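## Task

Pick up the green sock lying in the tray and fasten it to an unoccupied peg of the sock dryer so that it dangles downward. Dropping the sock and grasping it again is allowed. When finished, the dryer must still be suspended from its rail, and every sock that was clipped on before must remain clipped. The robot must release everything and move away, because a result that holds only while the robot supports it does not count.

## Robot and tools

ROBOT. There are two six-joint arms, left_arm and right_arm, and each has a parallel two-finger gripper. Both are reported in one scene frame. Its origin sits on the table top midway between the arms. +x points out over the table, +z points up, and left_arm is on the +y side. The names left and right are just labels; they do not mean sides of an image. The base of left_arm is at (-0.033, +0.293, 0) m and the base of right_arm is at (-0.038, -0.349, 0) m, each turned only slightly about z. The fingers of a gripper point along its +z axis and close along its y axis. The reported hand point lies between the finger pads, about 1 cm behind the fingertips. A wrist camera is mounted near each gripper and takes up some space there.

JOINT ORDER. Every per-arm joint list, whether in a command or in a result, uses this order: shoulder, elbow, waist, wrist pitch, wrist yaw, wrist roll. Stated ranges in rad: waist -2.618 to 3.054; shoulder 0.000 to 3.142; elbow 0.000 to 3.142; wrist pitch -1.571 to 1.571; wrist yaw -1.571 to 1.571; wrist roll -2.094 to 2.094. The true end of each joint can differ from these by up to 0.036 rad either way.

execute_actions(actions). This tool takes a list of actions and runs them one after another. An empty list only returns the current state and the camera images. Each action is a table of at most 15 rows. Each row lasts one control step of 1/30 s. If a table has fewer than 15 rows, its last row repeats until 15 steps are done.

Each row is a single flat list of 14 numbers, each from -1 to 1, and it always covers both arms. The first seven are left_arm: six joint values in the order above, then the opening. The last seven are right_arm in the same layout.

The joint values are offsets, not poses. Each one is measured from that joint's angle at the start of the current action, not from the previous row. For the first action of a call, the start angles are the last ones reported in this scene. They are scaled so that 1.0 equals 1.202 rad for the waist, 1.258 for the shoulder, 1.238 for the elbow, 2.073 for wrist pitch, and 2.022 for both wrist yaw and wrist roll.

The opening value is absolute: +1 means fully open and -1 means closed.

If an action would push any joint more than 0.036 rad outward past its range, that action is rejected for both arms. If the first action fails this check, or if any action is malformed, the whole call is rejected and nothing moves. A joint told to go past its true end is stopped at that end, and the result then says "joint sent to its limit". If that line does not appear, it does not prove the joint has room left.

MOTION LIMITS. At every step, each joint's target is kept within a set distance of its measured angle. These distances are 0.202 rad for the waist, 0.258 for the shoulder, 0.238 for the elbow, 0.573 for wrist pitch, and 0.522 for wrist yaw and wrist roll. If the targets would carry a gripper more than 70 mm from where it is now, all of that arm's targets are pulled back. Because of this, big moves take several actions. A move left unfinished may not complete by waiting, so send the rest of it in the next action.

SAG. An arm given zero offsets can slowly droop. To hold it in place, first send offsets that bring it back to the angles you want, then send zeros. If a joint still falls short, aim further.

GRIPPING. grip_measured shows the finger opening on the same -1 to 1 scale you command. Away from the ends of that scale, the fingers go to where grip_measured matches your number. To hold something, keep commanding an opening below grip_measured: about 0.03 lower gives a firm grip, and a smaller gap gives a lighter one. Each gripper's reading may be off by about 1 mm, by a fixed amount for that gripper. Pad force tops out around 50 to 62 N, and less on parts thinner than about 2 mm. At first contact the pads can briefly press much harder. Parts being held may occasionally be tugged, and loose items may be pushed.

RESULT LINES. The state line reads left_arm: … | right_arm: … and gives each hand's end_effector_position in m and end_effector_quat_wxyz in the scene frame. The printed position can be inaccurate, more so at long reach. Joint positions and Joint velocities give one block per arm: the six joints in rad or rad/s, then the finger-pad gap in m (0.094 when fully open). Joint targets shows the angles the joints are currently being driven toward, and these can drift on their own. "joint command not followed" means the clearance check changed or blocked an arm's targets on some steps; the rest of the row still ran. Step readings give joint angles at selected steps, and HELD marks steps where part of an arm's row was held back. Joint torques give each drive's total output. They carry offsets, scale errors and noise, and they are nonzero even with no load. MOTOR HOT appears from 75 °C. At 90 °C that arm halts for 10 s, and at 100 °C its motors and gripper let go and it falls. Both of these are shown as OVER-TEMPERATURE FAULT. Holding loads for a long time heats the motors.

zoom_image(camera, region). This returns a closer view of that camera's latest image. camera is one of cam_head_left, cam_head_right, cam_high, cam_low, cam_left_wrist, cam_right_wrist, each 504x504. region is [x0, y0, x1, y1] in pixels, measured from the top-left corner, and can be at most 504 by 504.

read_manual(section) only returns the URDF licence texts ("licences"). It does not move anything.

finished_scene(scene). Pass the current scene's number. It closes the scene after the last command is held, reports whether the goal was met, and gives the next task. It cannot be undone. Replying without any tool call ends every remaining scene.

AVOID. Do not let rigid objects leave the table; cloth is exempt. Do not let the arms collide or press on each other. Avoid drops, slips, slams and hard pushes. Do not unhook the dryer from its rail or knock off the socks already clipped. Release the sock and withdraw before finishing.

Each tool is called as name([rows], argument=value, ...), one row to a line, values as JSON.

## Session

execute_actions(actions=[])

Scene clock: 0.00 s.
left_arm: end_effector_position=(+0.1037, +0.5513, +0.1164) grip_measured=+1.000 end_effector_quat_wxyz=(-0.099, -0.479, +0.758, +0.432) | right_arm: end_effector_position=(+0.2923, -0.3082, +0.2102) grip_measured=+1.000 end_effector_quat_wxyz=(+0.073, +0.759, +0.645, +0.052)
Joint names: [shoulder, elbow, waist, wrist pitch, wrist yaw, wrist roll]
Joint positions: left_arm=[ 1.747  1.159  0.635 -1.24  -0.892 -0.664  0.094] | right_arm=[ 1.687  1.745  0.071 -1.462  0.07   1.884  0.094]
Joint velocities: left_arm=[-0.002 -0.002 -0.012  0.007 -0.125 -0.007  0.   ] | right_arm=[-0.012  0.007 -0.007  0.037 -0.051  0.007  0.   ]
Joint torques (N m, as the arm reports them, + toward a larger angle): no reading
Motor temperatures (°C, as the motors report them): left_arm=[28 31 28 31 26 27] | right_arm=[33 33 25 34 26 26]
Joint targets: left_arm=[1.741 1.164 0.635 -1.238 -0.909 -0.670] | right_arm=[1.682 1.750 0.071 -1.471 0.077 1.883]

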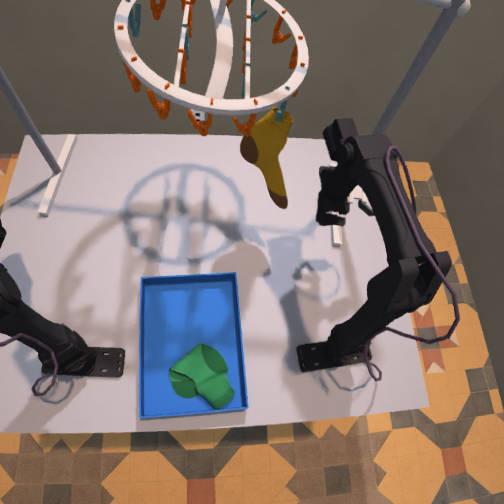

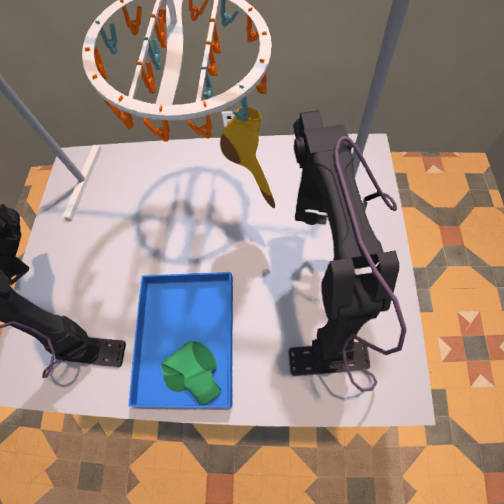

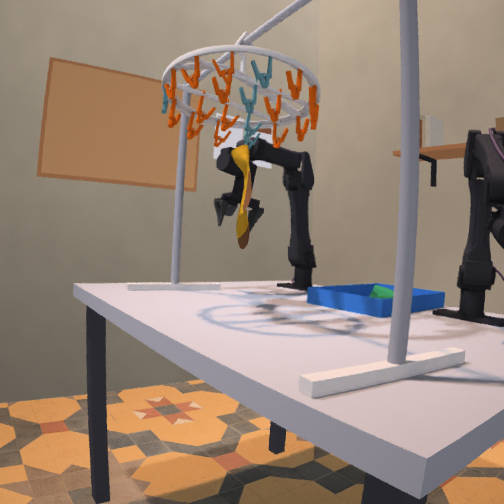

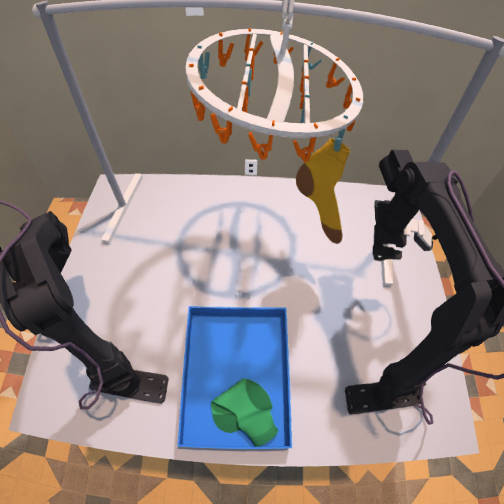

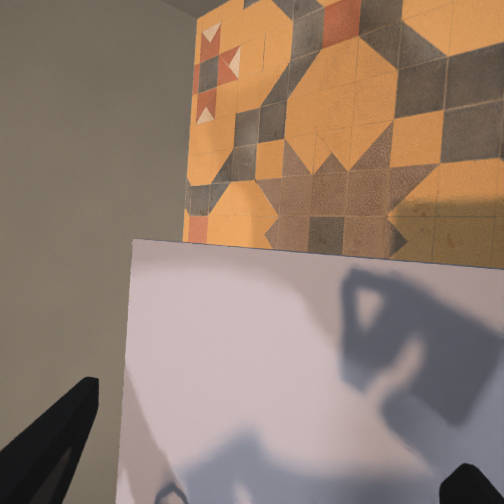

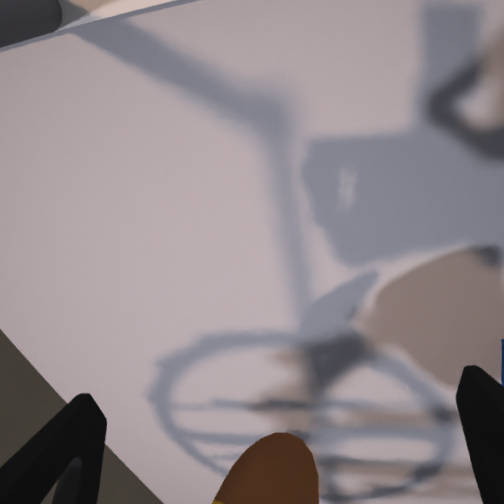

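zoom_image(camera="cam_low", region=[170, 300, 310, 460])

zoom_image(camera="cam_low", region=[170, 0, 390, 200])

Region (170, 300, 310, 460) of cam_low's 504x504 image, scaled by 3.150, with more detail than that image has; it fills the left 441 columns of this view, and the rest is white.

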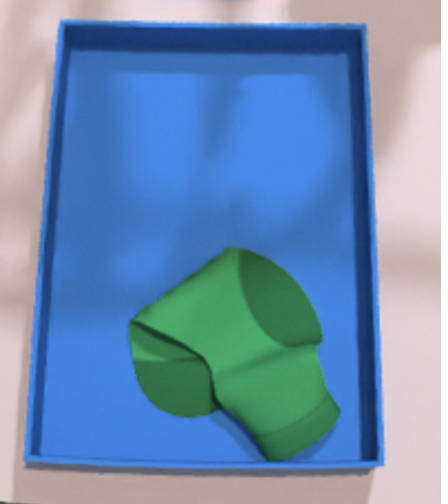

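Region (170, 0, 390, 200) of cam_low's 504x504 image, scaled by 2.291, with more detail than that image has; it fills the top 458 rows of this view, and the rest is white.

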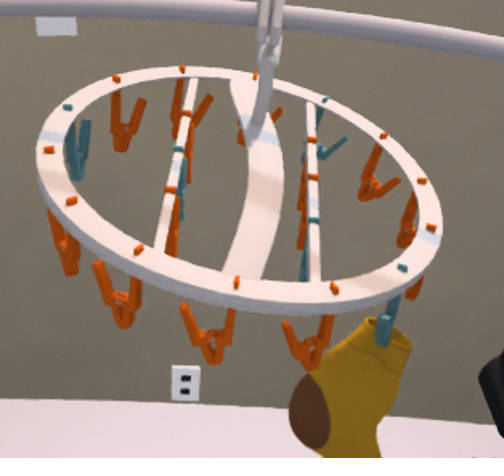

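execute_actions([
  [[-0.07,0.015,-0.07,-0.02,0.07,0.08,1,-0.045,-0.035,0.02,0,0,-0.055,1],[-0.1,0.02,-0.1,-0.03,0.11,0.12,1,-0.07,-0.05,0.03,0,0,-0.08,1],[-0.135,0.03,-0.135,-0.042,0.15,0.155,1,-0.09,-0.068,0.035,0,0,-0.11,1],[-0.17,0.035,-0.17,-0.053,0.185,0.195,1,-0.113,-0.085,0.043,0,0,-0.135,1],[-0.2,0.04,-0.2,-0.063,0.22,0.232,1,-0.135,-0.1,0.05,0,0,-0.16,1]],
  [[-0.07,0.015,-0.07,-0.02,0.07,0.08,1,-0.045,-0.035,0.07,0,0,-0.055,1],[-0.1,0.02,-0.1,-0.03,0.11,0.12,1,-0.07,-0.05,0.1,0,0,-0.08,1],[-0.135,0.03,-0.135,-0.042,0.15,0.155,1,-0.09,-0.068,0.135,0,0,-0.11,1],[-0.17,0.035,-0.17,-0.053,0.185,0.195,1,-0.113,-0.085,0.17,0,0,-0.135,1],[-0.2,0.04,-0.2,-0.063,0.22,0.232,1,-0.135,-0.1,0.2,0,0,-0.16,1]],
  [[0,0,-0.35,0,0,0,1,0,0,0.275,0,0.2,-0.17,1]],
  [[0,0,-0.35,0,0,0,1,0,0,0.275,0,0.22,-0.17,1]],
  [[0.08,0.1,-0.35,0,0,0,1,0,0,0.25,0.08,0.2,-0.17,1]],
  [[0.12,0.1,-0.35,0.03,0,0,1,0.03,0.03,0,0.28,0,-0.13,1]],
])

Scene clock: 123.00 s.
left_arm: end_effector_position=(+0.0003, +0.0260, +0.1813) grip_measured=+1.000 end_effector_quat_wxyz=(+0.057, +0.744, +0.665, -0.014) | right_arm: end_effector_position=(+0.1714, -0.0623, +0.4032) grip_measured=+1.000 end_effector_quat_wxyz=(+0.623, -0.249, +0.734, -0.103)
Joint names: [shoulder, elbow, waist, wrist pitch, wrist yaw, wrist roll]
Joint positions: left_arm=[ 1.474  1.421 -1.43  -1.409 -0.045  0.205  0.094] | right_arm=[ 1.384  1.552  1.338 -0.76   1.202  0.069  0.094]
Joint velocities: left_arm=[ 0.183  0.042 -0.823  0.095  0.095 -0.022  0.   ] | right_arm=[ 0.002  0.002 -0.002  0.212  0.007 -0.037  0.   ]
Joint torques (N m, as the arm reports them, + toward a larger angle): left_arm=[-6.7   7.33 -0.72  0.43  0.    0.03] | right_arm=[-3.56  9.66  0.61  1.78  0.27 -0.08]
Motor temperatures (°C, as the motors report them): left_arm=[33 33 28 29 27 27] | right_arm=[37 35 25 32 26 26]
Joint targets: left_arm=[1.482 1.456 -1.493 -1.392 -0.043 0.205] | right_arm=[1.393 1.581 1.345 -0.720 1.194 0.055]
Step readings (joint positions; steps 1 to 15: 1st action; 16 to 30: 2nd action; 31 to 45: 3rd action; 46 to 60: 4th action; 61 to 75: 5th action; 76 to 90: 6th action):
0: left_arm=[1.747 1.159 0.635 -1.240 -0.892 -0.664] | right_arm=[1.687 1.745 0.071 -1.462 0.070 1.884]
1: left_arm=[1.741 1.159 0.628 -1.240 -0.876 -0.643] | right_arm=[1.683 1.741 0.072 -1.460 0.070 1.870]
2: left_arm=[1.726 1.159 0.611 -1.248 -0.840 -0.605] | right_arm=[1.673 1.729 0.076 -1.455 0.070 1.845]
4: left_arm=[1.662 1.159 0.535 -1.268 -0.743 -0.507] | right_arm=[1.633 1.690 0.093 -1.451 0.070 1.778]
8: left_arm=[1.511 1.188 0.389 -1.319 -0.557 -0.325] | right_arm=[1.540 1.645 0.126 -1.457 0.069 1.656]
15: left_arm=[1.488 1.198 0.386 -1.353 -0.470 -0.226] | right_arm=[1.520 1.645 0.127 -1.457 0.069 1.588]
16: left_arm=[1.482 1.198 0.379 -1.355 -0.456 -0.204] | right_arm=[1.516 1.642 0.135 -1.455 0.072 1.573]
17: left_arm=[1.468 1.198 0.358 -1.361 -0.425 -0.167] | right_arm=[1.506 1.629 0.157 -1.450 0.075 1.549]
19: left_arm=[1.407 1.198 0.278 -1.377 -0.332 -0.072] | right_arm=[1.466 1.591 0.238 -1.446 0.075 1.482]
23: left_arm=[1.257 1.225 0.150 -1.431 -0.145 0.108] | right_arm=[1.375 1.545 0.370 -1.451 0.059 1.359]
30: left_arm=[1.229 1.236 0.148 -1.468 -0.057 0.209] | right_arm=[1.355 1.545 0.371 -1.451 0.059 1.292]
31: left_arm=[1.229 1.236 0.122 -1.469 -0.068 0.209] | right_arm=[1.355 1.545 0.398 -1.451 0.118 1.246]
32: left_arm=[1.229 1.236 0.059 -1.468 -0.073 0.209] | right_arm=[1.355 1.545 0.457 -1.450 0.196 1.189]
34: left_arm=[1.229 1.236 -0.085 -1.467 -0.069 0.209] | right_arm=[1.355 1.545 0.596 -1.449 0.288 1.105]
38: left_arm=[1.229 1.236 -0.263 -1.466 -0.052 0.209] | right_arm=[1.355 1.545 0.706 -1.449 0.364 1.015]
45: left_arm=[1.229 1.236 -0.268 -1.466 -0.052 0.209] | right_arm=[1.355 1.545 0.706 -1.449 0.426 0.969]
46: left_arm=[1.229 1.236 -0.293 -1.466 -0.065 0.207] | right_arm=[1.355 1.545 0.731 -1.450 0.489 0.924]
47: left_arm=[1.229 1.236 -0.355 -1.465 -0.069 0.207] | right_arm=[1.355 1.545 0.790 -1.451 0.572 0.866]
49: left_arm=[1.229 1.236 -0.500 -1.464 -0.065 0.207] | right_arm=[1.355 1.545 0.930 -1.450 0.675 0.781]
53: left_arm=[1.229 1.236 -0.678 -1.463 -0.048 0.207] | right_arm=[1.355 1.545 1.040 -1.447 0.764 0.691]
60: left_arm=[1.229 1.236 -0.683 -1.463 -0.048 0.207] | right_arm=[1.355 1.545 1.040 -1.447 0.830 0.644]
61: left_arm=[1.240 1.250 -0.708 -1.473 -0.060 0.205] | right_arm=[1.355 1.544 1.064 -1.439 0.884 0.598]
62: left_arm=[1.263 1.280 -0.770 -1.485 -0.065 0.205] | right_arm=[1.355 1.544 1.121 -1.417 0.958 0.540]
64: left_arm=[1.308 1.326 -0.910 -1.466 -0.063 0.205] | right_arm=[1.355 1.544 1.258 -1.365 1.050 0.455]
68: left_arm=[1.335 1.335 -1.097 -1.449 -0.044 0.205] | right_arm=[1.355 1.544 1.345 -1.315 1.136 0.365]
75: left_arm=[1.335 1.335 -1.103 -1.453 -0.043 0.205] | right_arm=[1.355 1.544 1.345 -1.301 1.194 0.317]
76: left_arm=[1.335 1.335 -1.103 -1.453 -0.043 0.205] | right_arm=[1.355 1.544 1.345 -1.253 1.193 0.280] HELD left_arm
77: left_arm=[1.335 1.335 -1.103 -1.453 -0.043 0.205] | right_arm=[1.360 1.546 1.345 -1.153 1.192 0.235] HELD left_arm
79: left_arm=[1.340 1.337 -1.113 -1.453 -0.045 0.205] | right_arm=[1.374 1.552 1.345 -0.990 1.192 0.172]
83: left_arm=[1.390 1.374 -1.208 -1.454 -0.045 0.205] | right_arm=[1.382 1.552 1.339 -0.865 1.218 0.101]
90: Joint positions above
HELD left_arm: steps 76 to 77.
joint command not followed: on one or more control steps a check withheld the commanded joint targets of the left arm, and it was not sent them on those steps.
cause: the commanded joint targets would bring a part of the robot too close to another arm (this arm's wrist (the part past the wrist pitch) and the other arm's wrist (the part past the wrist pitch)); next, command targets that bring no part of the robot closer to that arm.

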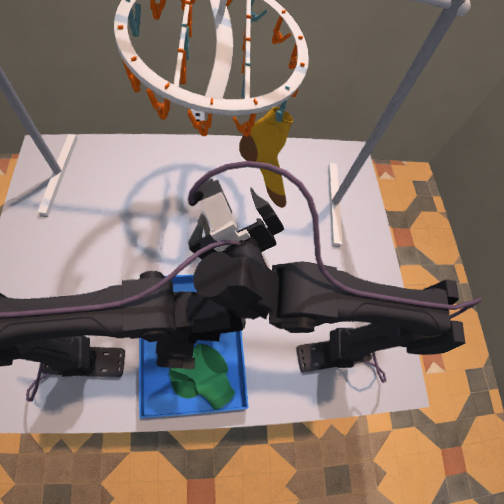

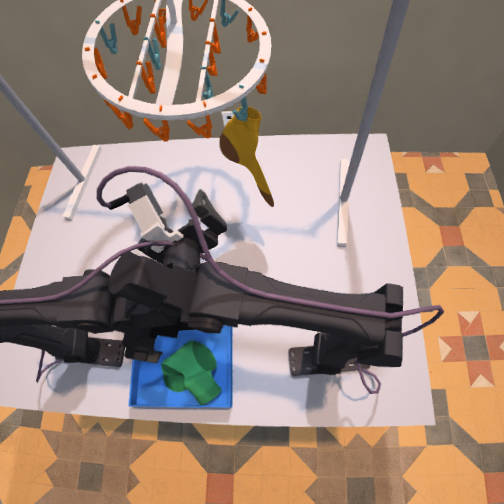

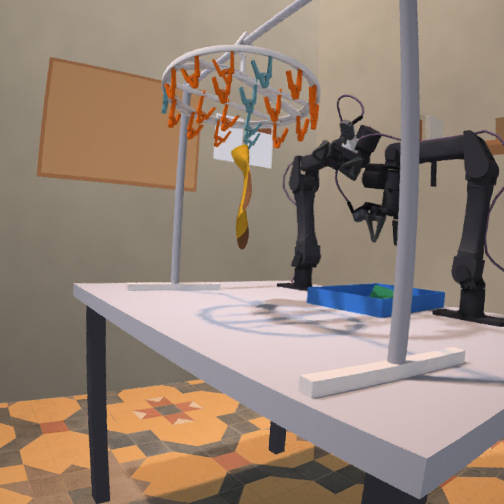

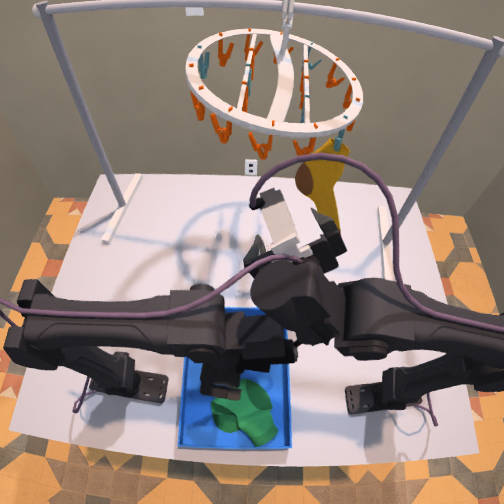

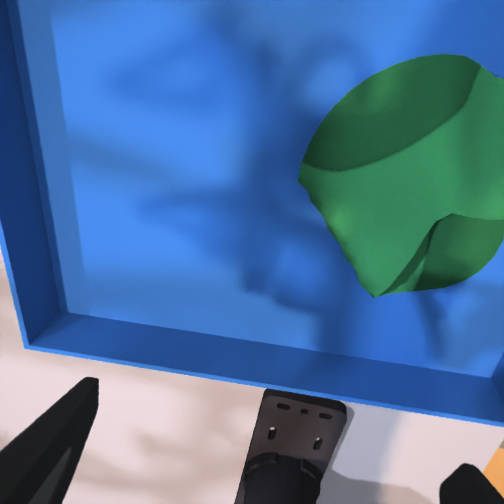

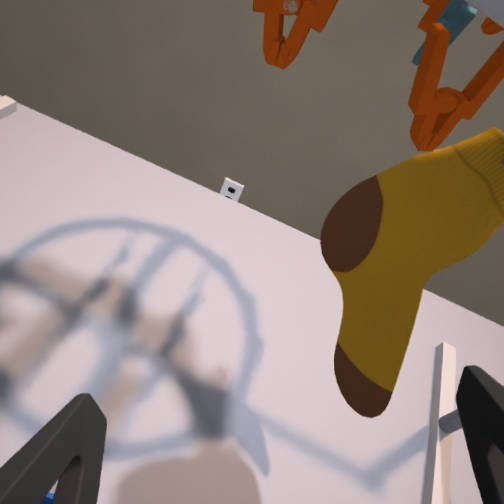

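execute_actions([
  [[0,0,-0.15,0,0.01,0.015,1,-0.1,-0.1,0,0,0,0,1],[0,0,-0.22,0,0.02,0.03,1,-0.15,-0.15,0,0,0,0,1],[0.03,0.02,-0.29,0.01,0.03,0.04,1,-0.2,-0.2,0,0,0,0,1],[0.06,0.04,-0.343,0.02,0.03,0.04,1,-0.26,-0.26,0,0,0,0,1]],
  [[0.08,0.04,0,0.01,0,0,1,0,0,0,0,0,0,1],[0.13,0.07,0,0.02,0,0,1,0,0,0,0,0,0,1],[0.18,0.095,0,0.03,0,0,1,0,0,0,0,0,0,1],[0.23,0.115,0,0.035,0,0,1,0,0,0,0,0,0,1]],
])

Scene clock: 151.90 s.
left_arm: end_effector_position=(-0.1440, -0.0279, +0.1085) grip_measured=+1.000 end_effector_quat_wxyz=(-0.016, +0.885, +0.464, +0.010) | right_arm: end_effector_position=(+0.1590, -0.1434, +0.3832) grip_measured=+1.000 end_effector_quat_wxyz=(+0.628, -0.243, +0.733, -0.092)
Joint names: [shoulder, elbow, waist, wrist pitch, wrist yaw, wrist roll]
Joint positions: left_arm=[ 1.867  1.569 -1.852 -1.31   0.01   0.275  0.094] | right_arm=[ 1.051  1.251  1.338 -0.759  1.196  0.061  0.094]
Joint velocities: left_arm=[-0.125  0.002  0.007  0.007 -0.037 -0.037  0.   ] | right_arm=[ 0.002 -0.012  0.017 -0.022 -0.007 -0.022  0.   ]
Joint torques (N m, as the arm reports them, + toward a larger angle): left_arm=[-12.3    6.19   0.06   0.18   0.03   0.02] | right_arm=[-1.4   7.3  -0.02  1.76  0.31 -0.01]
Motor temperatures (°C, as the motors report them): left_arm=[31 35 28 29 26 27] | right_arm=[35 36 25 34 26 26]
Joint targets: left_arm=[1.843 1.587 -1.852 -1.304 0.010 0.274] | right_arm=[1.051 1.251 1.338 -0.759 1.196 0.061]
Step readings (joint positions; steps 1 to 15: 1st action; 16 to 30: 2nd action):
0: left_arm=[1.483 1.430 -1.520 -1.402 -0.042 0.205] | right_arm=[1.384 1.552 1.338 -0.734 1.197 0.061]
1: left_arm=[1.483 1.430 -1.529 -1.402 -0.044 0.207] | right_arm=[1.372 1.536 1.338 -0.723 1.196 0.061]
2: left_arm=[1.483 1.430 -1.557 -1.402 -0.047 0.213] | right_arm=[1.339 1.491 1.338 -0.717 1.193 0.061]
4: left_arm=[1.493 1.433 -1.673 -1.400 -0.040 0.234] | right_arm=[1.228 1.360 1.338 -0.722 1.190 0.061]
8: left_arm=[1.544 1.445 -1.849 -1.377 0.004 0.263] | right_arm=[1.062 1.251 1.338 -0.762 1.192 0.061]
15: left_arm=[1.554 1.445 -1.852 -1.377 0.010 0.274] | right_arm=[1.051 1.251 1.338 -0.759 1.196 0.061]
16: left_arm=[1.562 1.450 -1.852 -1.380 0.010 0.275] | right_arm=[1.051 1.251 1.338 -0.759 1.196 0.061]
17: left_arm=[1.584 1.468 -1.852 -1.385 0.010 0.275] | right_arm=[1.051 1.251 1.338 -0.759 1.196 0.061]
19: left_arm=[1.676 1.530 -1.852 -1.378 0.010 0.275] | right_arm=[1.051 1.251 1.338 -0.759 1.196 0.061]
23: left_arm=[1.851 1.569 -1.852 -1.315 0.010 0.275] | right_arm=[1.051 1.251 1.338 -0.759 1.196 0.061]
30: Joint positions above

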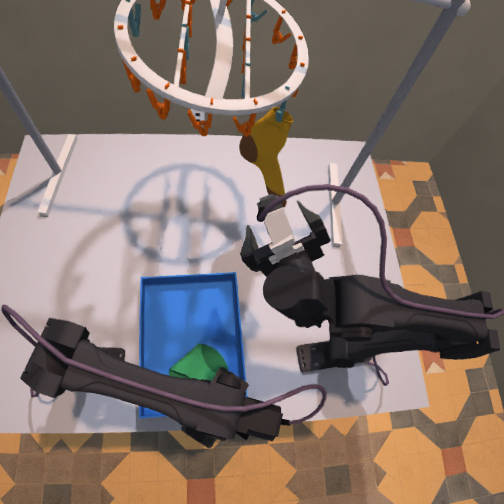

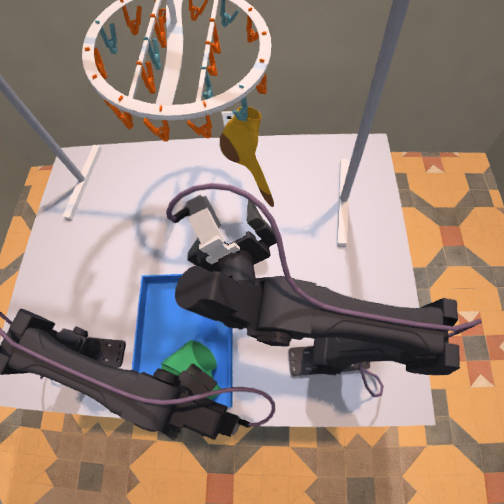

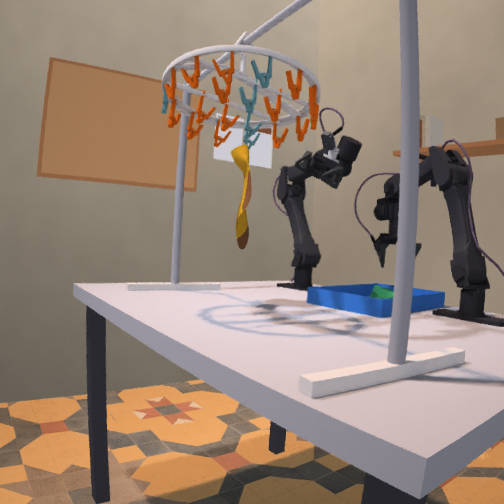

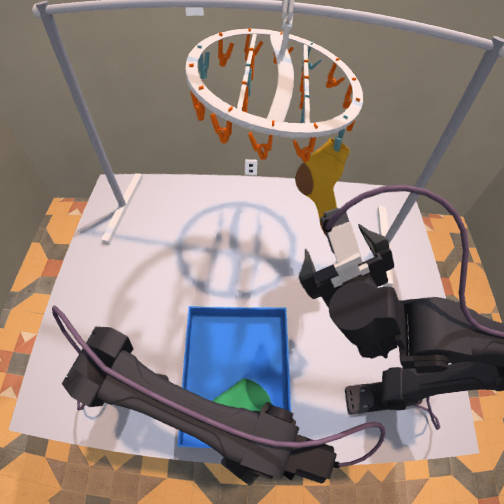

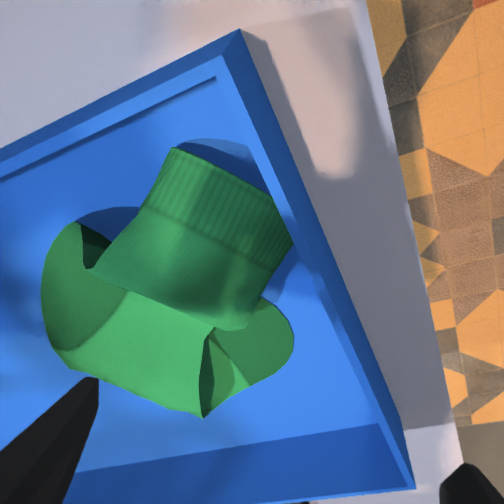

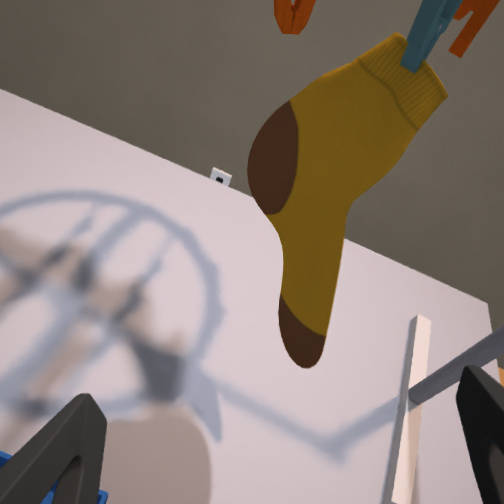

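execute_actions([
  [[0,-0.01,0.03,0.01,0,0.05,0.9,0,0,0,0,0,0,1],[0.005,-0.02,0.05,0.02,0,0.1,0.8,0,0,0,0,0,0,1],[0.01,-0.03,0.07,0.03,0,0.14,0.7,0,0,0,0,0,0,1],[0.015,-0.045,0.085,0.04,0,0.18,0.6,0,0,0,0,0,0,1],[0.02,-0.06,0.096,0.05,-0.005,0.208,0.6,0,0,0,0,0,0,1],[0.025,-0.075,0.096,0.062,-0.005,0.208,0.6,0,0,0,0,0,0,1],[0.03,-0.09,0.096,0.075,-0.005,0.208,0.6,0,0,0,0,0,0,1],[0.034,-0.105,0.096,0.088,-0.005,0.208,0.6,0,0,0,0,0,0,1],[0.037,-0.12,0.096,0.1,-0.005,0.208,0.6,0,0,0,0,0,0,1],[0.037,-0.131,0.096,0.11,-0.005,0.208,0.6,0,0,0,0,0,0,1]],
  [[0,0,0,0,0,0,0.6,0,0,0,0,0,0,1]],
])

Scene clock: 250.87 s.
left_arm: end_effector_position=(-0.1032, -0.0377, +0.0518) grip_measured=+0.602 end_effector_quat_wxyz=(-0.027, +0.940, +0.341, +0.016) | right_arm: end_effector_position=(+0.1590, -0.1434, +0.3832) grip_measured=+1.000 end_effector_quat_wxyz=(+0.628, -0.243, +0.733, -0.092)
Joint names: [shoulder, elbow, waist, wrist pitch, wrist yaw, wrist roll]
Joint positions: left_arm=[ 1.922  1.413 -1.732 -1.126  0.001  0.664  0.075] | right_arm=[ 1.051  1.251  1.338 -0.759  1.196  0.061  0.094]
Joint velocities: left_arm=[ 0.022 -0.002 -0.027 -0.066  0.022 -0.066 -0.001] | right_arm=[-0.007 -0.002 -0.007 -0.037  0.022 -0.037  0.   ]
Joint torques (N m, as the arm reports them, + toward a larger angle): left_arm=[-11.21   4.91   0.05   0.01   0.01   0.01] | right_arm=[-1.41  7.31 -0.02  1.76  0.31  0.  ]
Motor temperatures (°C, as the motors report them): left_arm=[38 35 28 27 26 27] | right_arm=[32 35 25 36 26 26]
Joint targets: left_arm=[1.922 1.413 -1.732 -1.128 0.001 0.662] | right_arm=[1.051 1.251 1.338 -0.759 1.196 0.061]
Step readings (joint positions; steps 1 to 15: 1st action; 16 to 30: 2nd action):
0: left_arm=[1.861 1.569 -1.852 -1.310 0.010 0.275] | right_arm=[1.051 1.251 1.338 -0.759 1.196 0.061]
1: left_arm=[1.861 1.569 -1.850 -1.310 0.010 0.287] | right_arm=[1.051 1.251 1.338 -0.759 1.196 0.061]
2: left_arm=[1.861 1.569 -1.844 -1.307 0.011 0.317] | right_arm=[1.051 1.251 1.338 -0.759 1.196 0.061]
4: left_arm=[1.861 1.560 -1.813 -1.287 0.012 0.409] | right_arm=[1.051 1.251 1.338 -0.759 1.196 0.061]
8: left_arm=[1.874 1.497 -1.740 -1.219 0.005 0.571] | right_arm=[1.051 1.251 1.338 -0.759 1.196 0.061]
15: left_arm=[1.922 1.413 -1.732 -1.128 0.001 0.662] | right_arm=[1.051 1.251 1.338 -0.759 1.196 0.061]
16: left_arm=[1.922 1.413 -1.732 -1.126 0.001 0.664] | right_arm=[1.051 1.251 1.338 -0.759 1.196 0.061]
17: left_arm=[1.922 1.413 -1.732 -1.126 0.001 0.664] | right_arm=[1.051 1.251 1.338 -0.759 1.196 0.061]
19: left_arm=[1.922 1.413 -1.732 -1.126 0.001 0.664] | right_arm=[1.051 1.251 1.338 -0.759 1.196 0.061]
23: left_arm=[1.922 1.413 -1.732 -1.126 0.001 0.664] | right_arm=[1.051 1.251 1.338 -0.759 1.196 0.061]
30: Joint positions above

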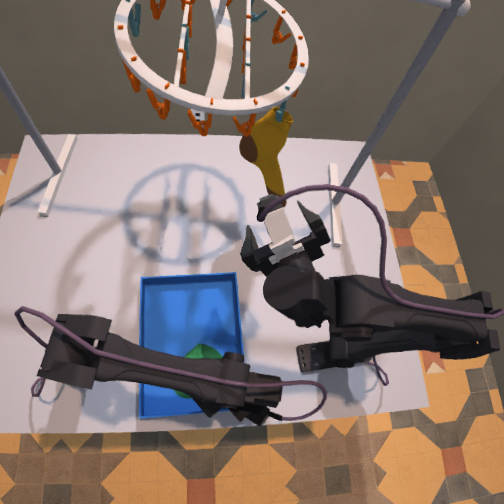

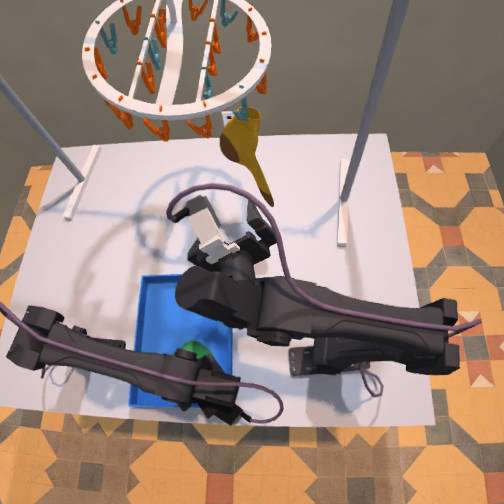

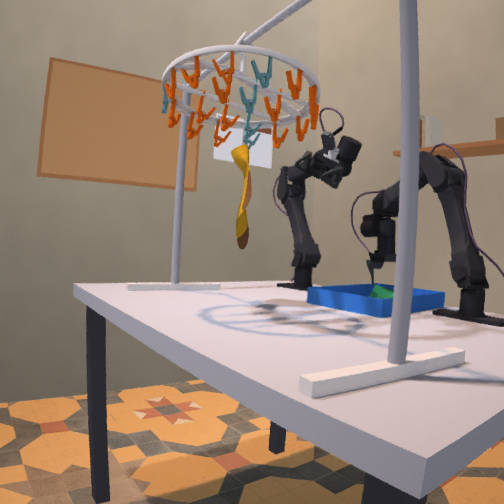

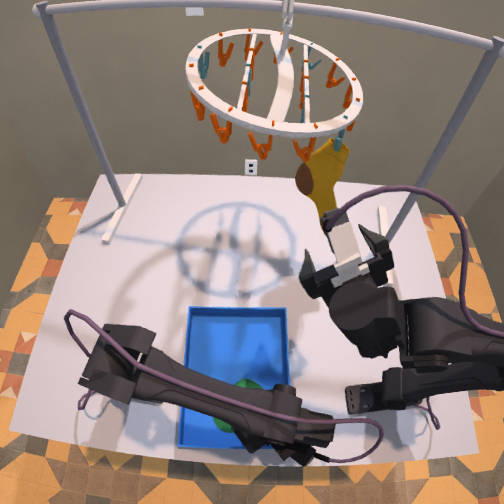

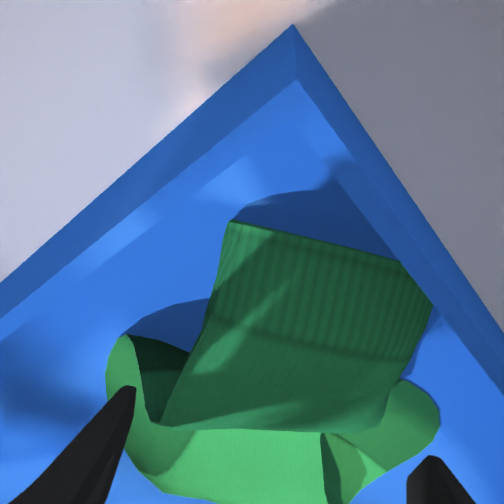

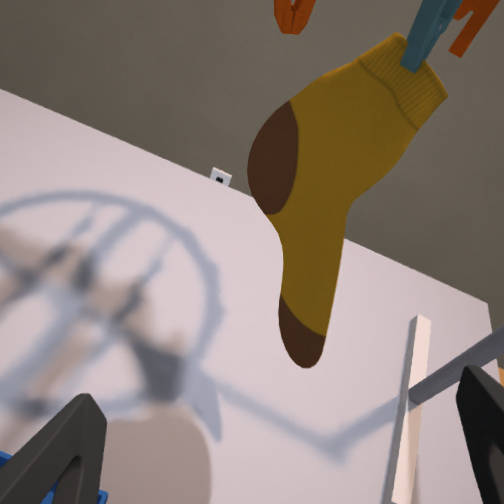

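execute_actions([
  [[0,-0.01,-0.01,0.01,0,0.03,0.6,0,0,0,0,0,0,1],[0,-0.02,-0.018,0.02,0,0.05,0.6,0,0,0,0,0,0,1],[0,-0.035,-0.018,0.03,0,0.065,0.6,0,0,0,0,0,0,1],[0.002,-0.05,-0.018,0.04,0,0.065,0.6,0,0,0,0,0,0,1],[0.004,-0.065,-0.018,0.05,0,0.065,0.6,0,0,0,0,0,0,1],[0.005,-0.08,-0.018,0.06,0,0.065,0.6,0,0,0,0,0,0,1],[0.005,-0.095,-0.018,0.07,0,0.065,0.6,0,0,0,0,0,0,1],[0.005,-0.105,-0.018,0.075,0,0.065,0.6,0,0,0,0,0,0,1]],
])

Scene clock: 319.30 s.
left_arm: end_effector_position=(-0.1050, -0.0288, +0.0218) grip_measured=+0.602 end_effector_quat_wxyz=(-0.026, +0.960, +0.280, +0.014) | right_arm: end_effector_position=(+0.1590, -0.1434, +0.3832) grip_measured=+1.000 end_effector_quat_wxyz=(+0.628, -0.243, +0.733, -0.092)
Joint names: [shoulder, elbow, waist, wrist pitch, wrist yaw, wrist roll]
Joint positions: left_arm=[ 1.926  1.294 -1.744 -0.998  0.001  0.781  0.075] | right_arm=[ 1.051  1.251  1.338 -0.759  1.196  0.061  0.094]
Joint velocities: left_arm=[-0.002  0.017 -0.007  0.11   0.022  0.037 -0.001] | right_arm=[-0.007 -0.002 -0.002  0.037 -0.007  0.022  0.   ]
Joint torques (N m, as the arm reports them, + toward a larger angle): left_arm=[-10.91   3.99  -0.76   0.15   0.01   0.12] | right_arm=[-1.41  7.31  0.    1.76  0.3   0.  ]
Motor temperatures (°C, as the motors report them): left_arm=[38 34 28 27 26 27] | right_arm=[31 35 25 36 26 26]
Joint targets: left_arm=[1.928 1.283 -1.754 -0.970 0.001 0.795] | right_arm=[1.051 1.251 1.338 -0.759 1.196 0.061]
Step readings (joint positions):
0: left_arm=[1.922 1.413 -1.732 -1.126 0.001 0.664] | right_arm=[1.051 1.251 1.338 -0.759 1.196 0.061]
1: left_arm=[1.922 1.413 -1.732 -1.125 0.001 0.671] | right_arm=[1.051 1.251 1.338 -0.759 1.196 0.061]
2: left_arm=[1.922 1.413 -1.733 -1.122 0.001 0.685] | right_arm=[1.051 1.251 1.338 -0.759 1.196 0.061]
4: left_arm=[1.922 1.402 -1.737 -1.100 0.001 0.720] | right_arm=[1.051 1.251 1.338 -0.759 1.196 0.061]
8: left_arm=[1.922 1.332 -1.744 -1.038 0.001 0.759] | right_arm=[1.051 1.251 1.338 -0.759 1.196 0.061]
15: Joint positions above

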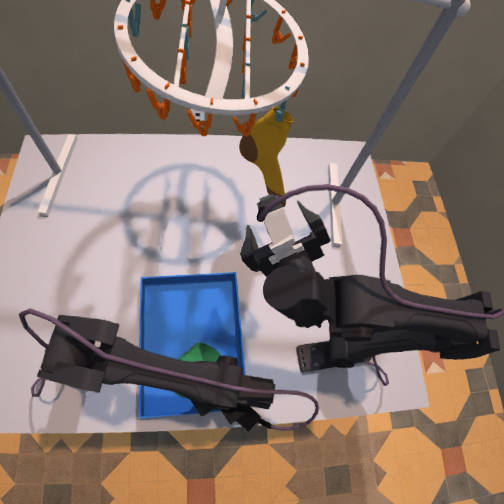

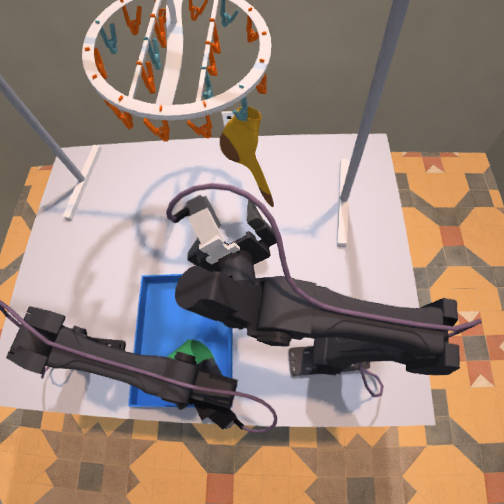

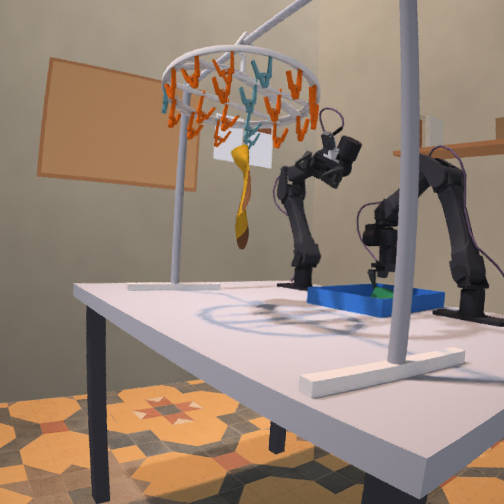

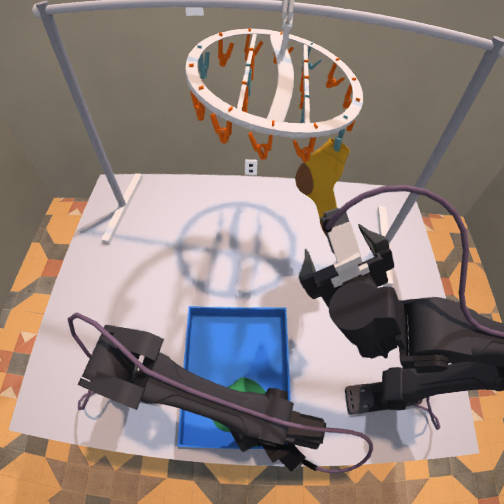

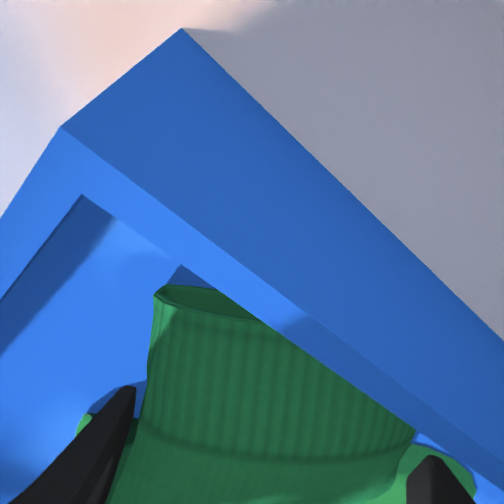

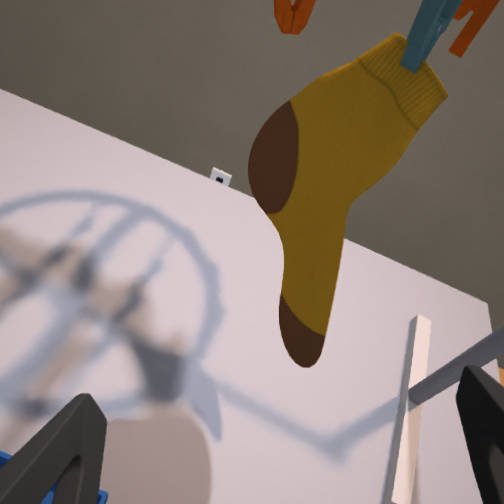

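execute_actions([
  [[0,-0.015,0,0.01,0,0.005,0.55,0,0,0,0,0,0,1],[0,-0.022,0,0.015,0,0.005,0.5,0,0,0,0,0,0,1],[0,-0.028,0,0.015,0,0.005,0.4,0,0,0,0,0,0,1],[0,-0.028,0,0.015,0,0.005,0.3,0,0,0,0,0,0,1],[0,-0.028,0,0.015,0,0.005,0.2,0,0,0,0,0,0,1],[0,-0.028,0,0.015,0,0.005,0.1,0,0,0,0,0,0,1],[0,-0.028,0,0.015,0,0.005,0,0,0,0,0,0,0,1],[0,-0.028,0,0.015,0,0.005,-0.1,0,0,0,0,0,0,1],[0,-0.028,0,0.015,0,0.005,-0.2,0,0,0,0,0,0,1],[0,-0.028,0,0.015,0,0.005,-0.3,0,0,0,0,0,0,1],[0,-0.028,0,0.015,0,0.005,-0.4,0,0,0,0,0,0,1],[0,-0.028,0,0.015,0,0.005,-0.5,0,0,0,0,0,0,1],[0,-0.028,0,0.015,0,0.005,-0.6,0,0,0,0,0,0,1],[0,-0.028,0,0.015,0,0.005,-0.7,0,0,0,0,0,0,1],[0,-0.028,0,0.015,0,0.005,-0.75,0,0,0,0,0,0,1]],
  [[0,0,0,0,0,0,-0.8,0,0,0,0,0,0,1],[0,0,0,0,0,0,-0.85,0,0,0,0,0,0,1],[0,0,0,0,0,0,-0.9,0,0,0,0,0,0,1],[0,0,0,0,0,0,-0.95,0,0,0,0,0,0,1],[0,0,0,0,0,0,-1,0,0,0,0,0,0,1]],
])

Scene clock: 343.57 s.
left_arm: end_effector_position=(-0.1048, -0.0279, +0.0175) grip_measured=-0.944 end_effector_quat_wxyz=(-0.025, +0.960, +0.277, +0.013) | right_arm: end_effector_position=(+0.1590, -0.1434, +0.3832) grip_measured=+1.000 end_effector_quat_wxyz=(+0.628, -0.243, +0.733, -0.092)
Joint names: [shoulder, elbow, waist, wrist pitch, wrist yaw, wrist roll]
Joint positions: left_arm=[ 1.926  1.276 -1.744 -0.977  0.001  0.786  0.003] | right_arm=[ 1.051  1.251  1.338 -0.759  1.196  0.061  0.094]
Joint velocities: left_arm=[ 0.007  0.002  0.012 -0.081  0.051 -0.007  0.001] | right_arm=[-0.012 -0.012  0.012 -0.022 -0.022 -0.037  0.   ]
Joint torques (N m, as the arm reports them, + toward a larger angle): left_arm=[-11.     4.64   0.06   0.06   0.01   0.04] | right_arm=[-1.41  7.3  -0.02  1.76  0.3  -0.01]
Motor temperatures (°C, as the motors report them): left_arm=[38 34 28 27 26 27] | right_arm=[31 35 25 36 26 26]
Joint targets: left_arm=[1.926 1.276 -1.744 -0.977 0.001 0.786] | right_arm=[1.051 1.251 1.338 -0.759 1.196 0.061]
Step readings (joint positions; steps 1 to 15: 1st action; 16 to 30: 2nd action):
0: left_arm=[1.926 1.294 -1.744 -0.982 0.001 0.786] | right_arm=[1.051 1.251 1.338 -0.759 1.196 0.061]
1: left_arm=[1.926 1.294 -1.744 -0.982 0.001 0.786] | right_arm=[1.051 1.251 1.338 -0.759 1.196 0.061]
2: left_arm=[1.926 1.294 -1.744 -0.982 0.001 0.786] | right_arm=[1.051 1.251 1.338 -0.759 1.196 0.061]
4: left_arm=[1.926 1.288 -1.744 -0.978 0.001 0.786] | right_arm=[1.051 1.251 1.338 -0.759 1.196 0.061]
8: left_arm=[1.926 1.276 -1.744 -0.977 0.001 0.786] | right_arm=[1.051 1.251 1.338 -0.759 1.196 0.061]
15: left_arm=[1.926 1.276 -1.744 -0.977 0.001 0.786] | right_arm=[1.051 1.251 1.338 -0.759 1.196 0.061]
16: left_arm=[1.926 1.276 -1.744 -0.977 0.001 0.786] | right_arm=[1.051 1.251 1.338 -0.759 1.196 0.061]
17: left_arm=[1.926 1.276 -1.744 -0.977 0.001 0.786] | right_arm=[1.051 1.251 1.338 -0.759 1.196 0.061]
19: left_arm=[1.926 1.276 -1.744 -0.977 0.001 0.786] | right_arm=[1.051 1.251 1.338 -0.759 1.196 0.061]
23: left_arm=[1.926 1.276 -1.744 -0.977 0.001 0.786] | right_arm=[1.051 1.251 1.338 -0.759 1.196 0.061]
30: Joint positions above

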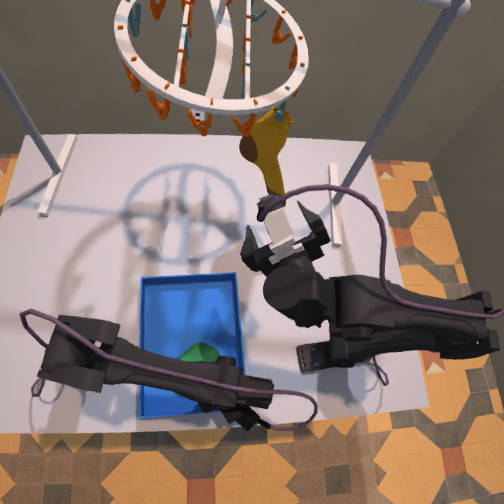

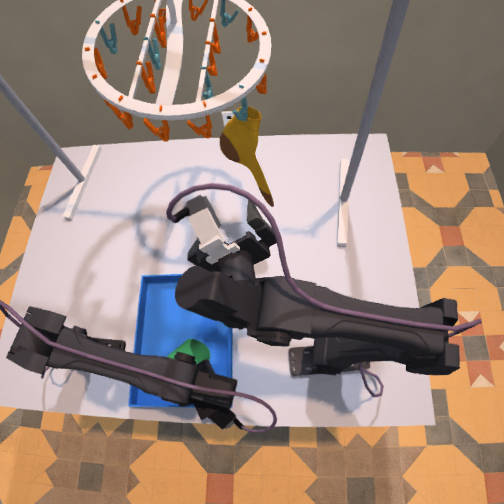

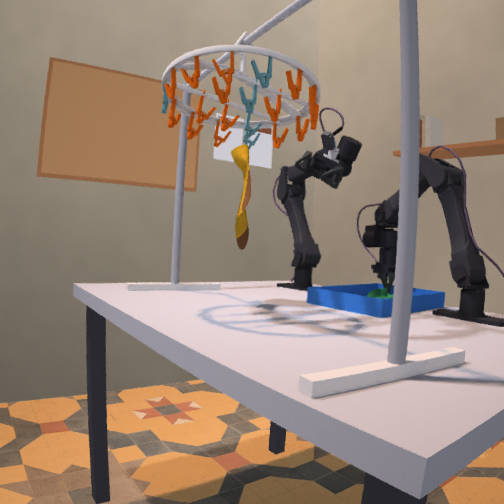

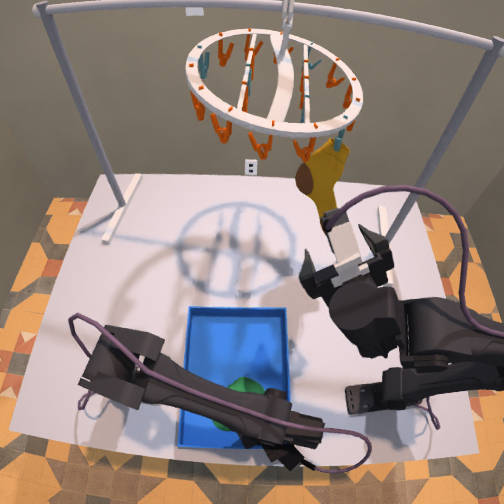

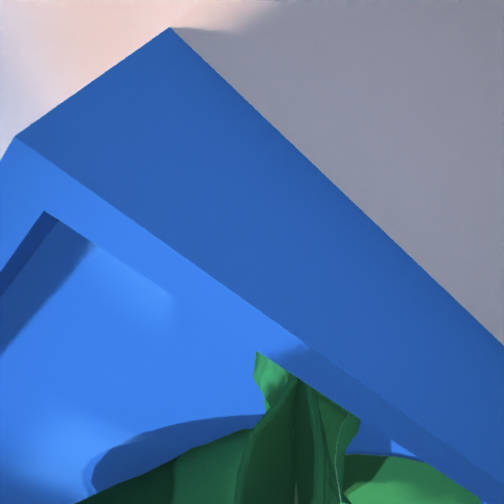

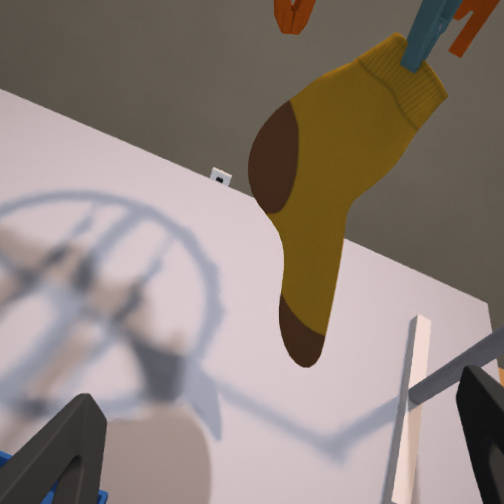

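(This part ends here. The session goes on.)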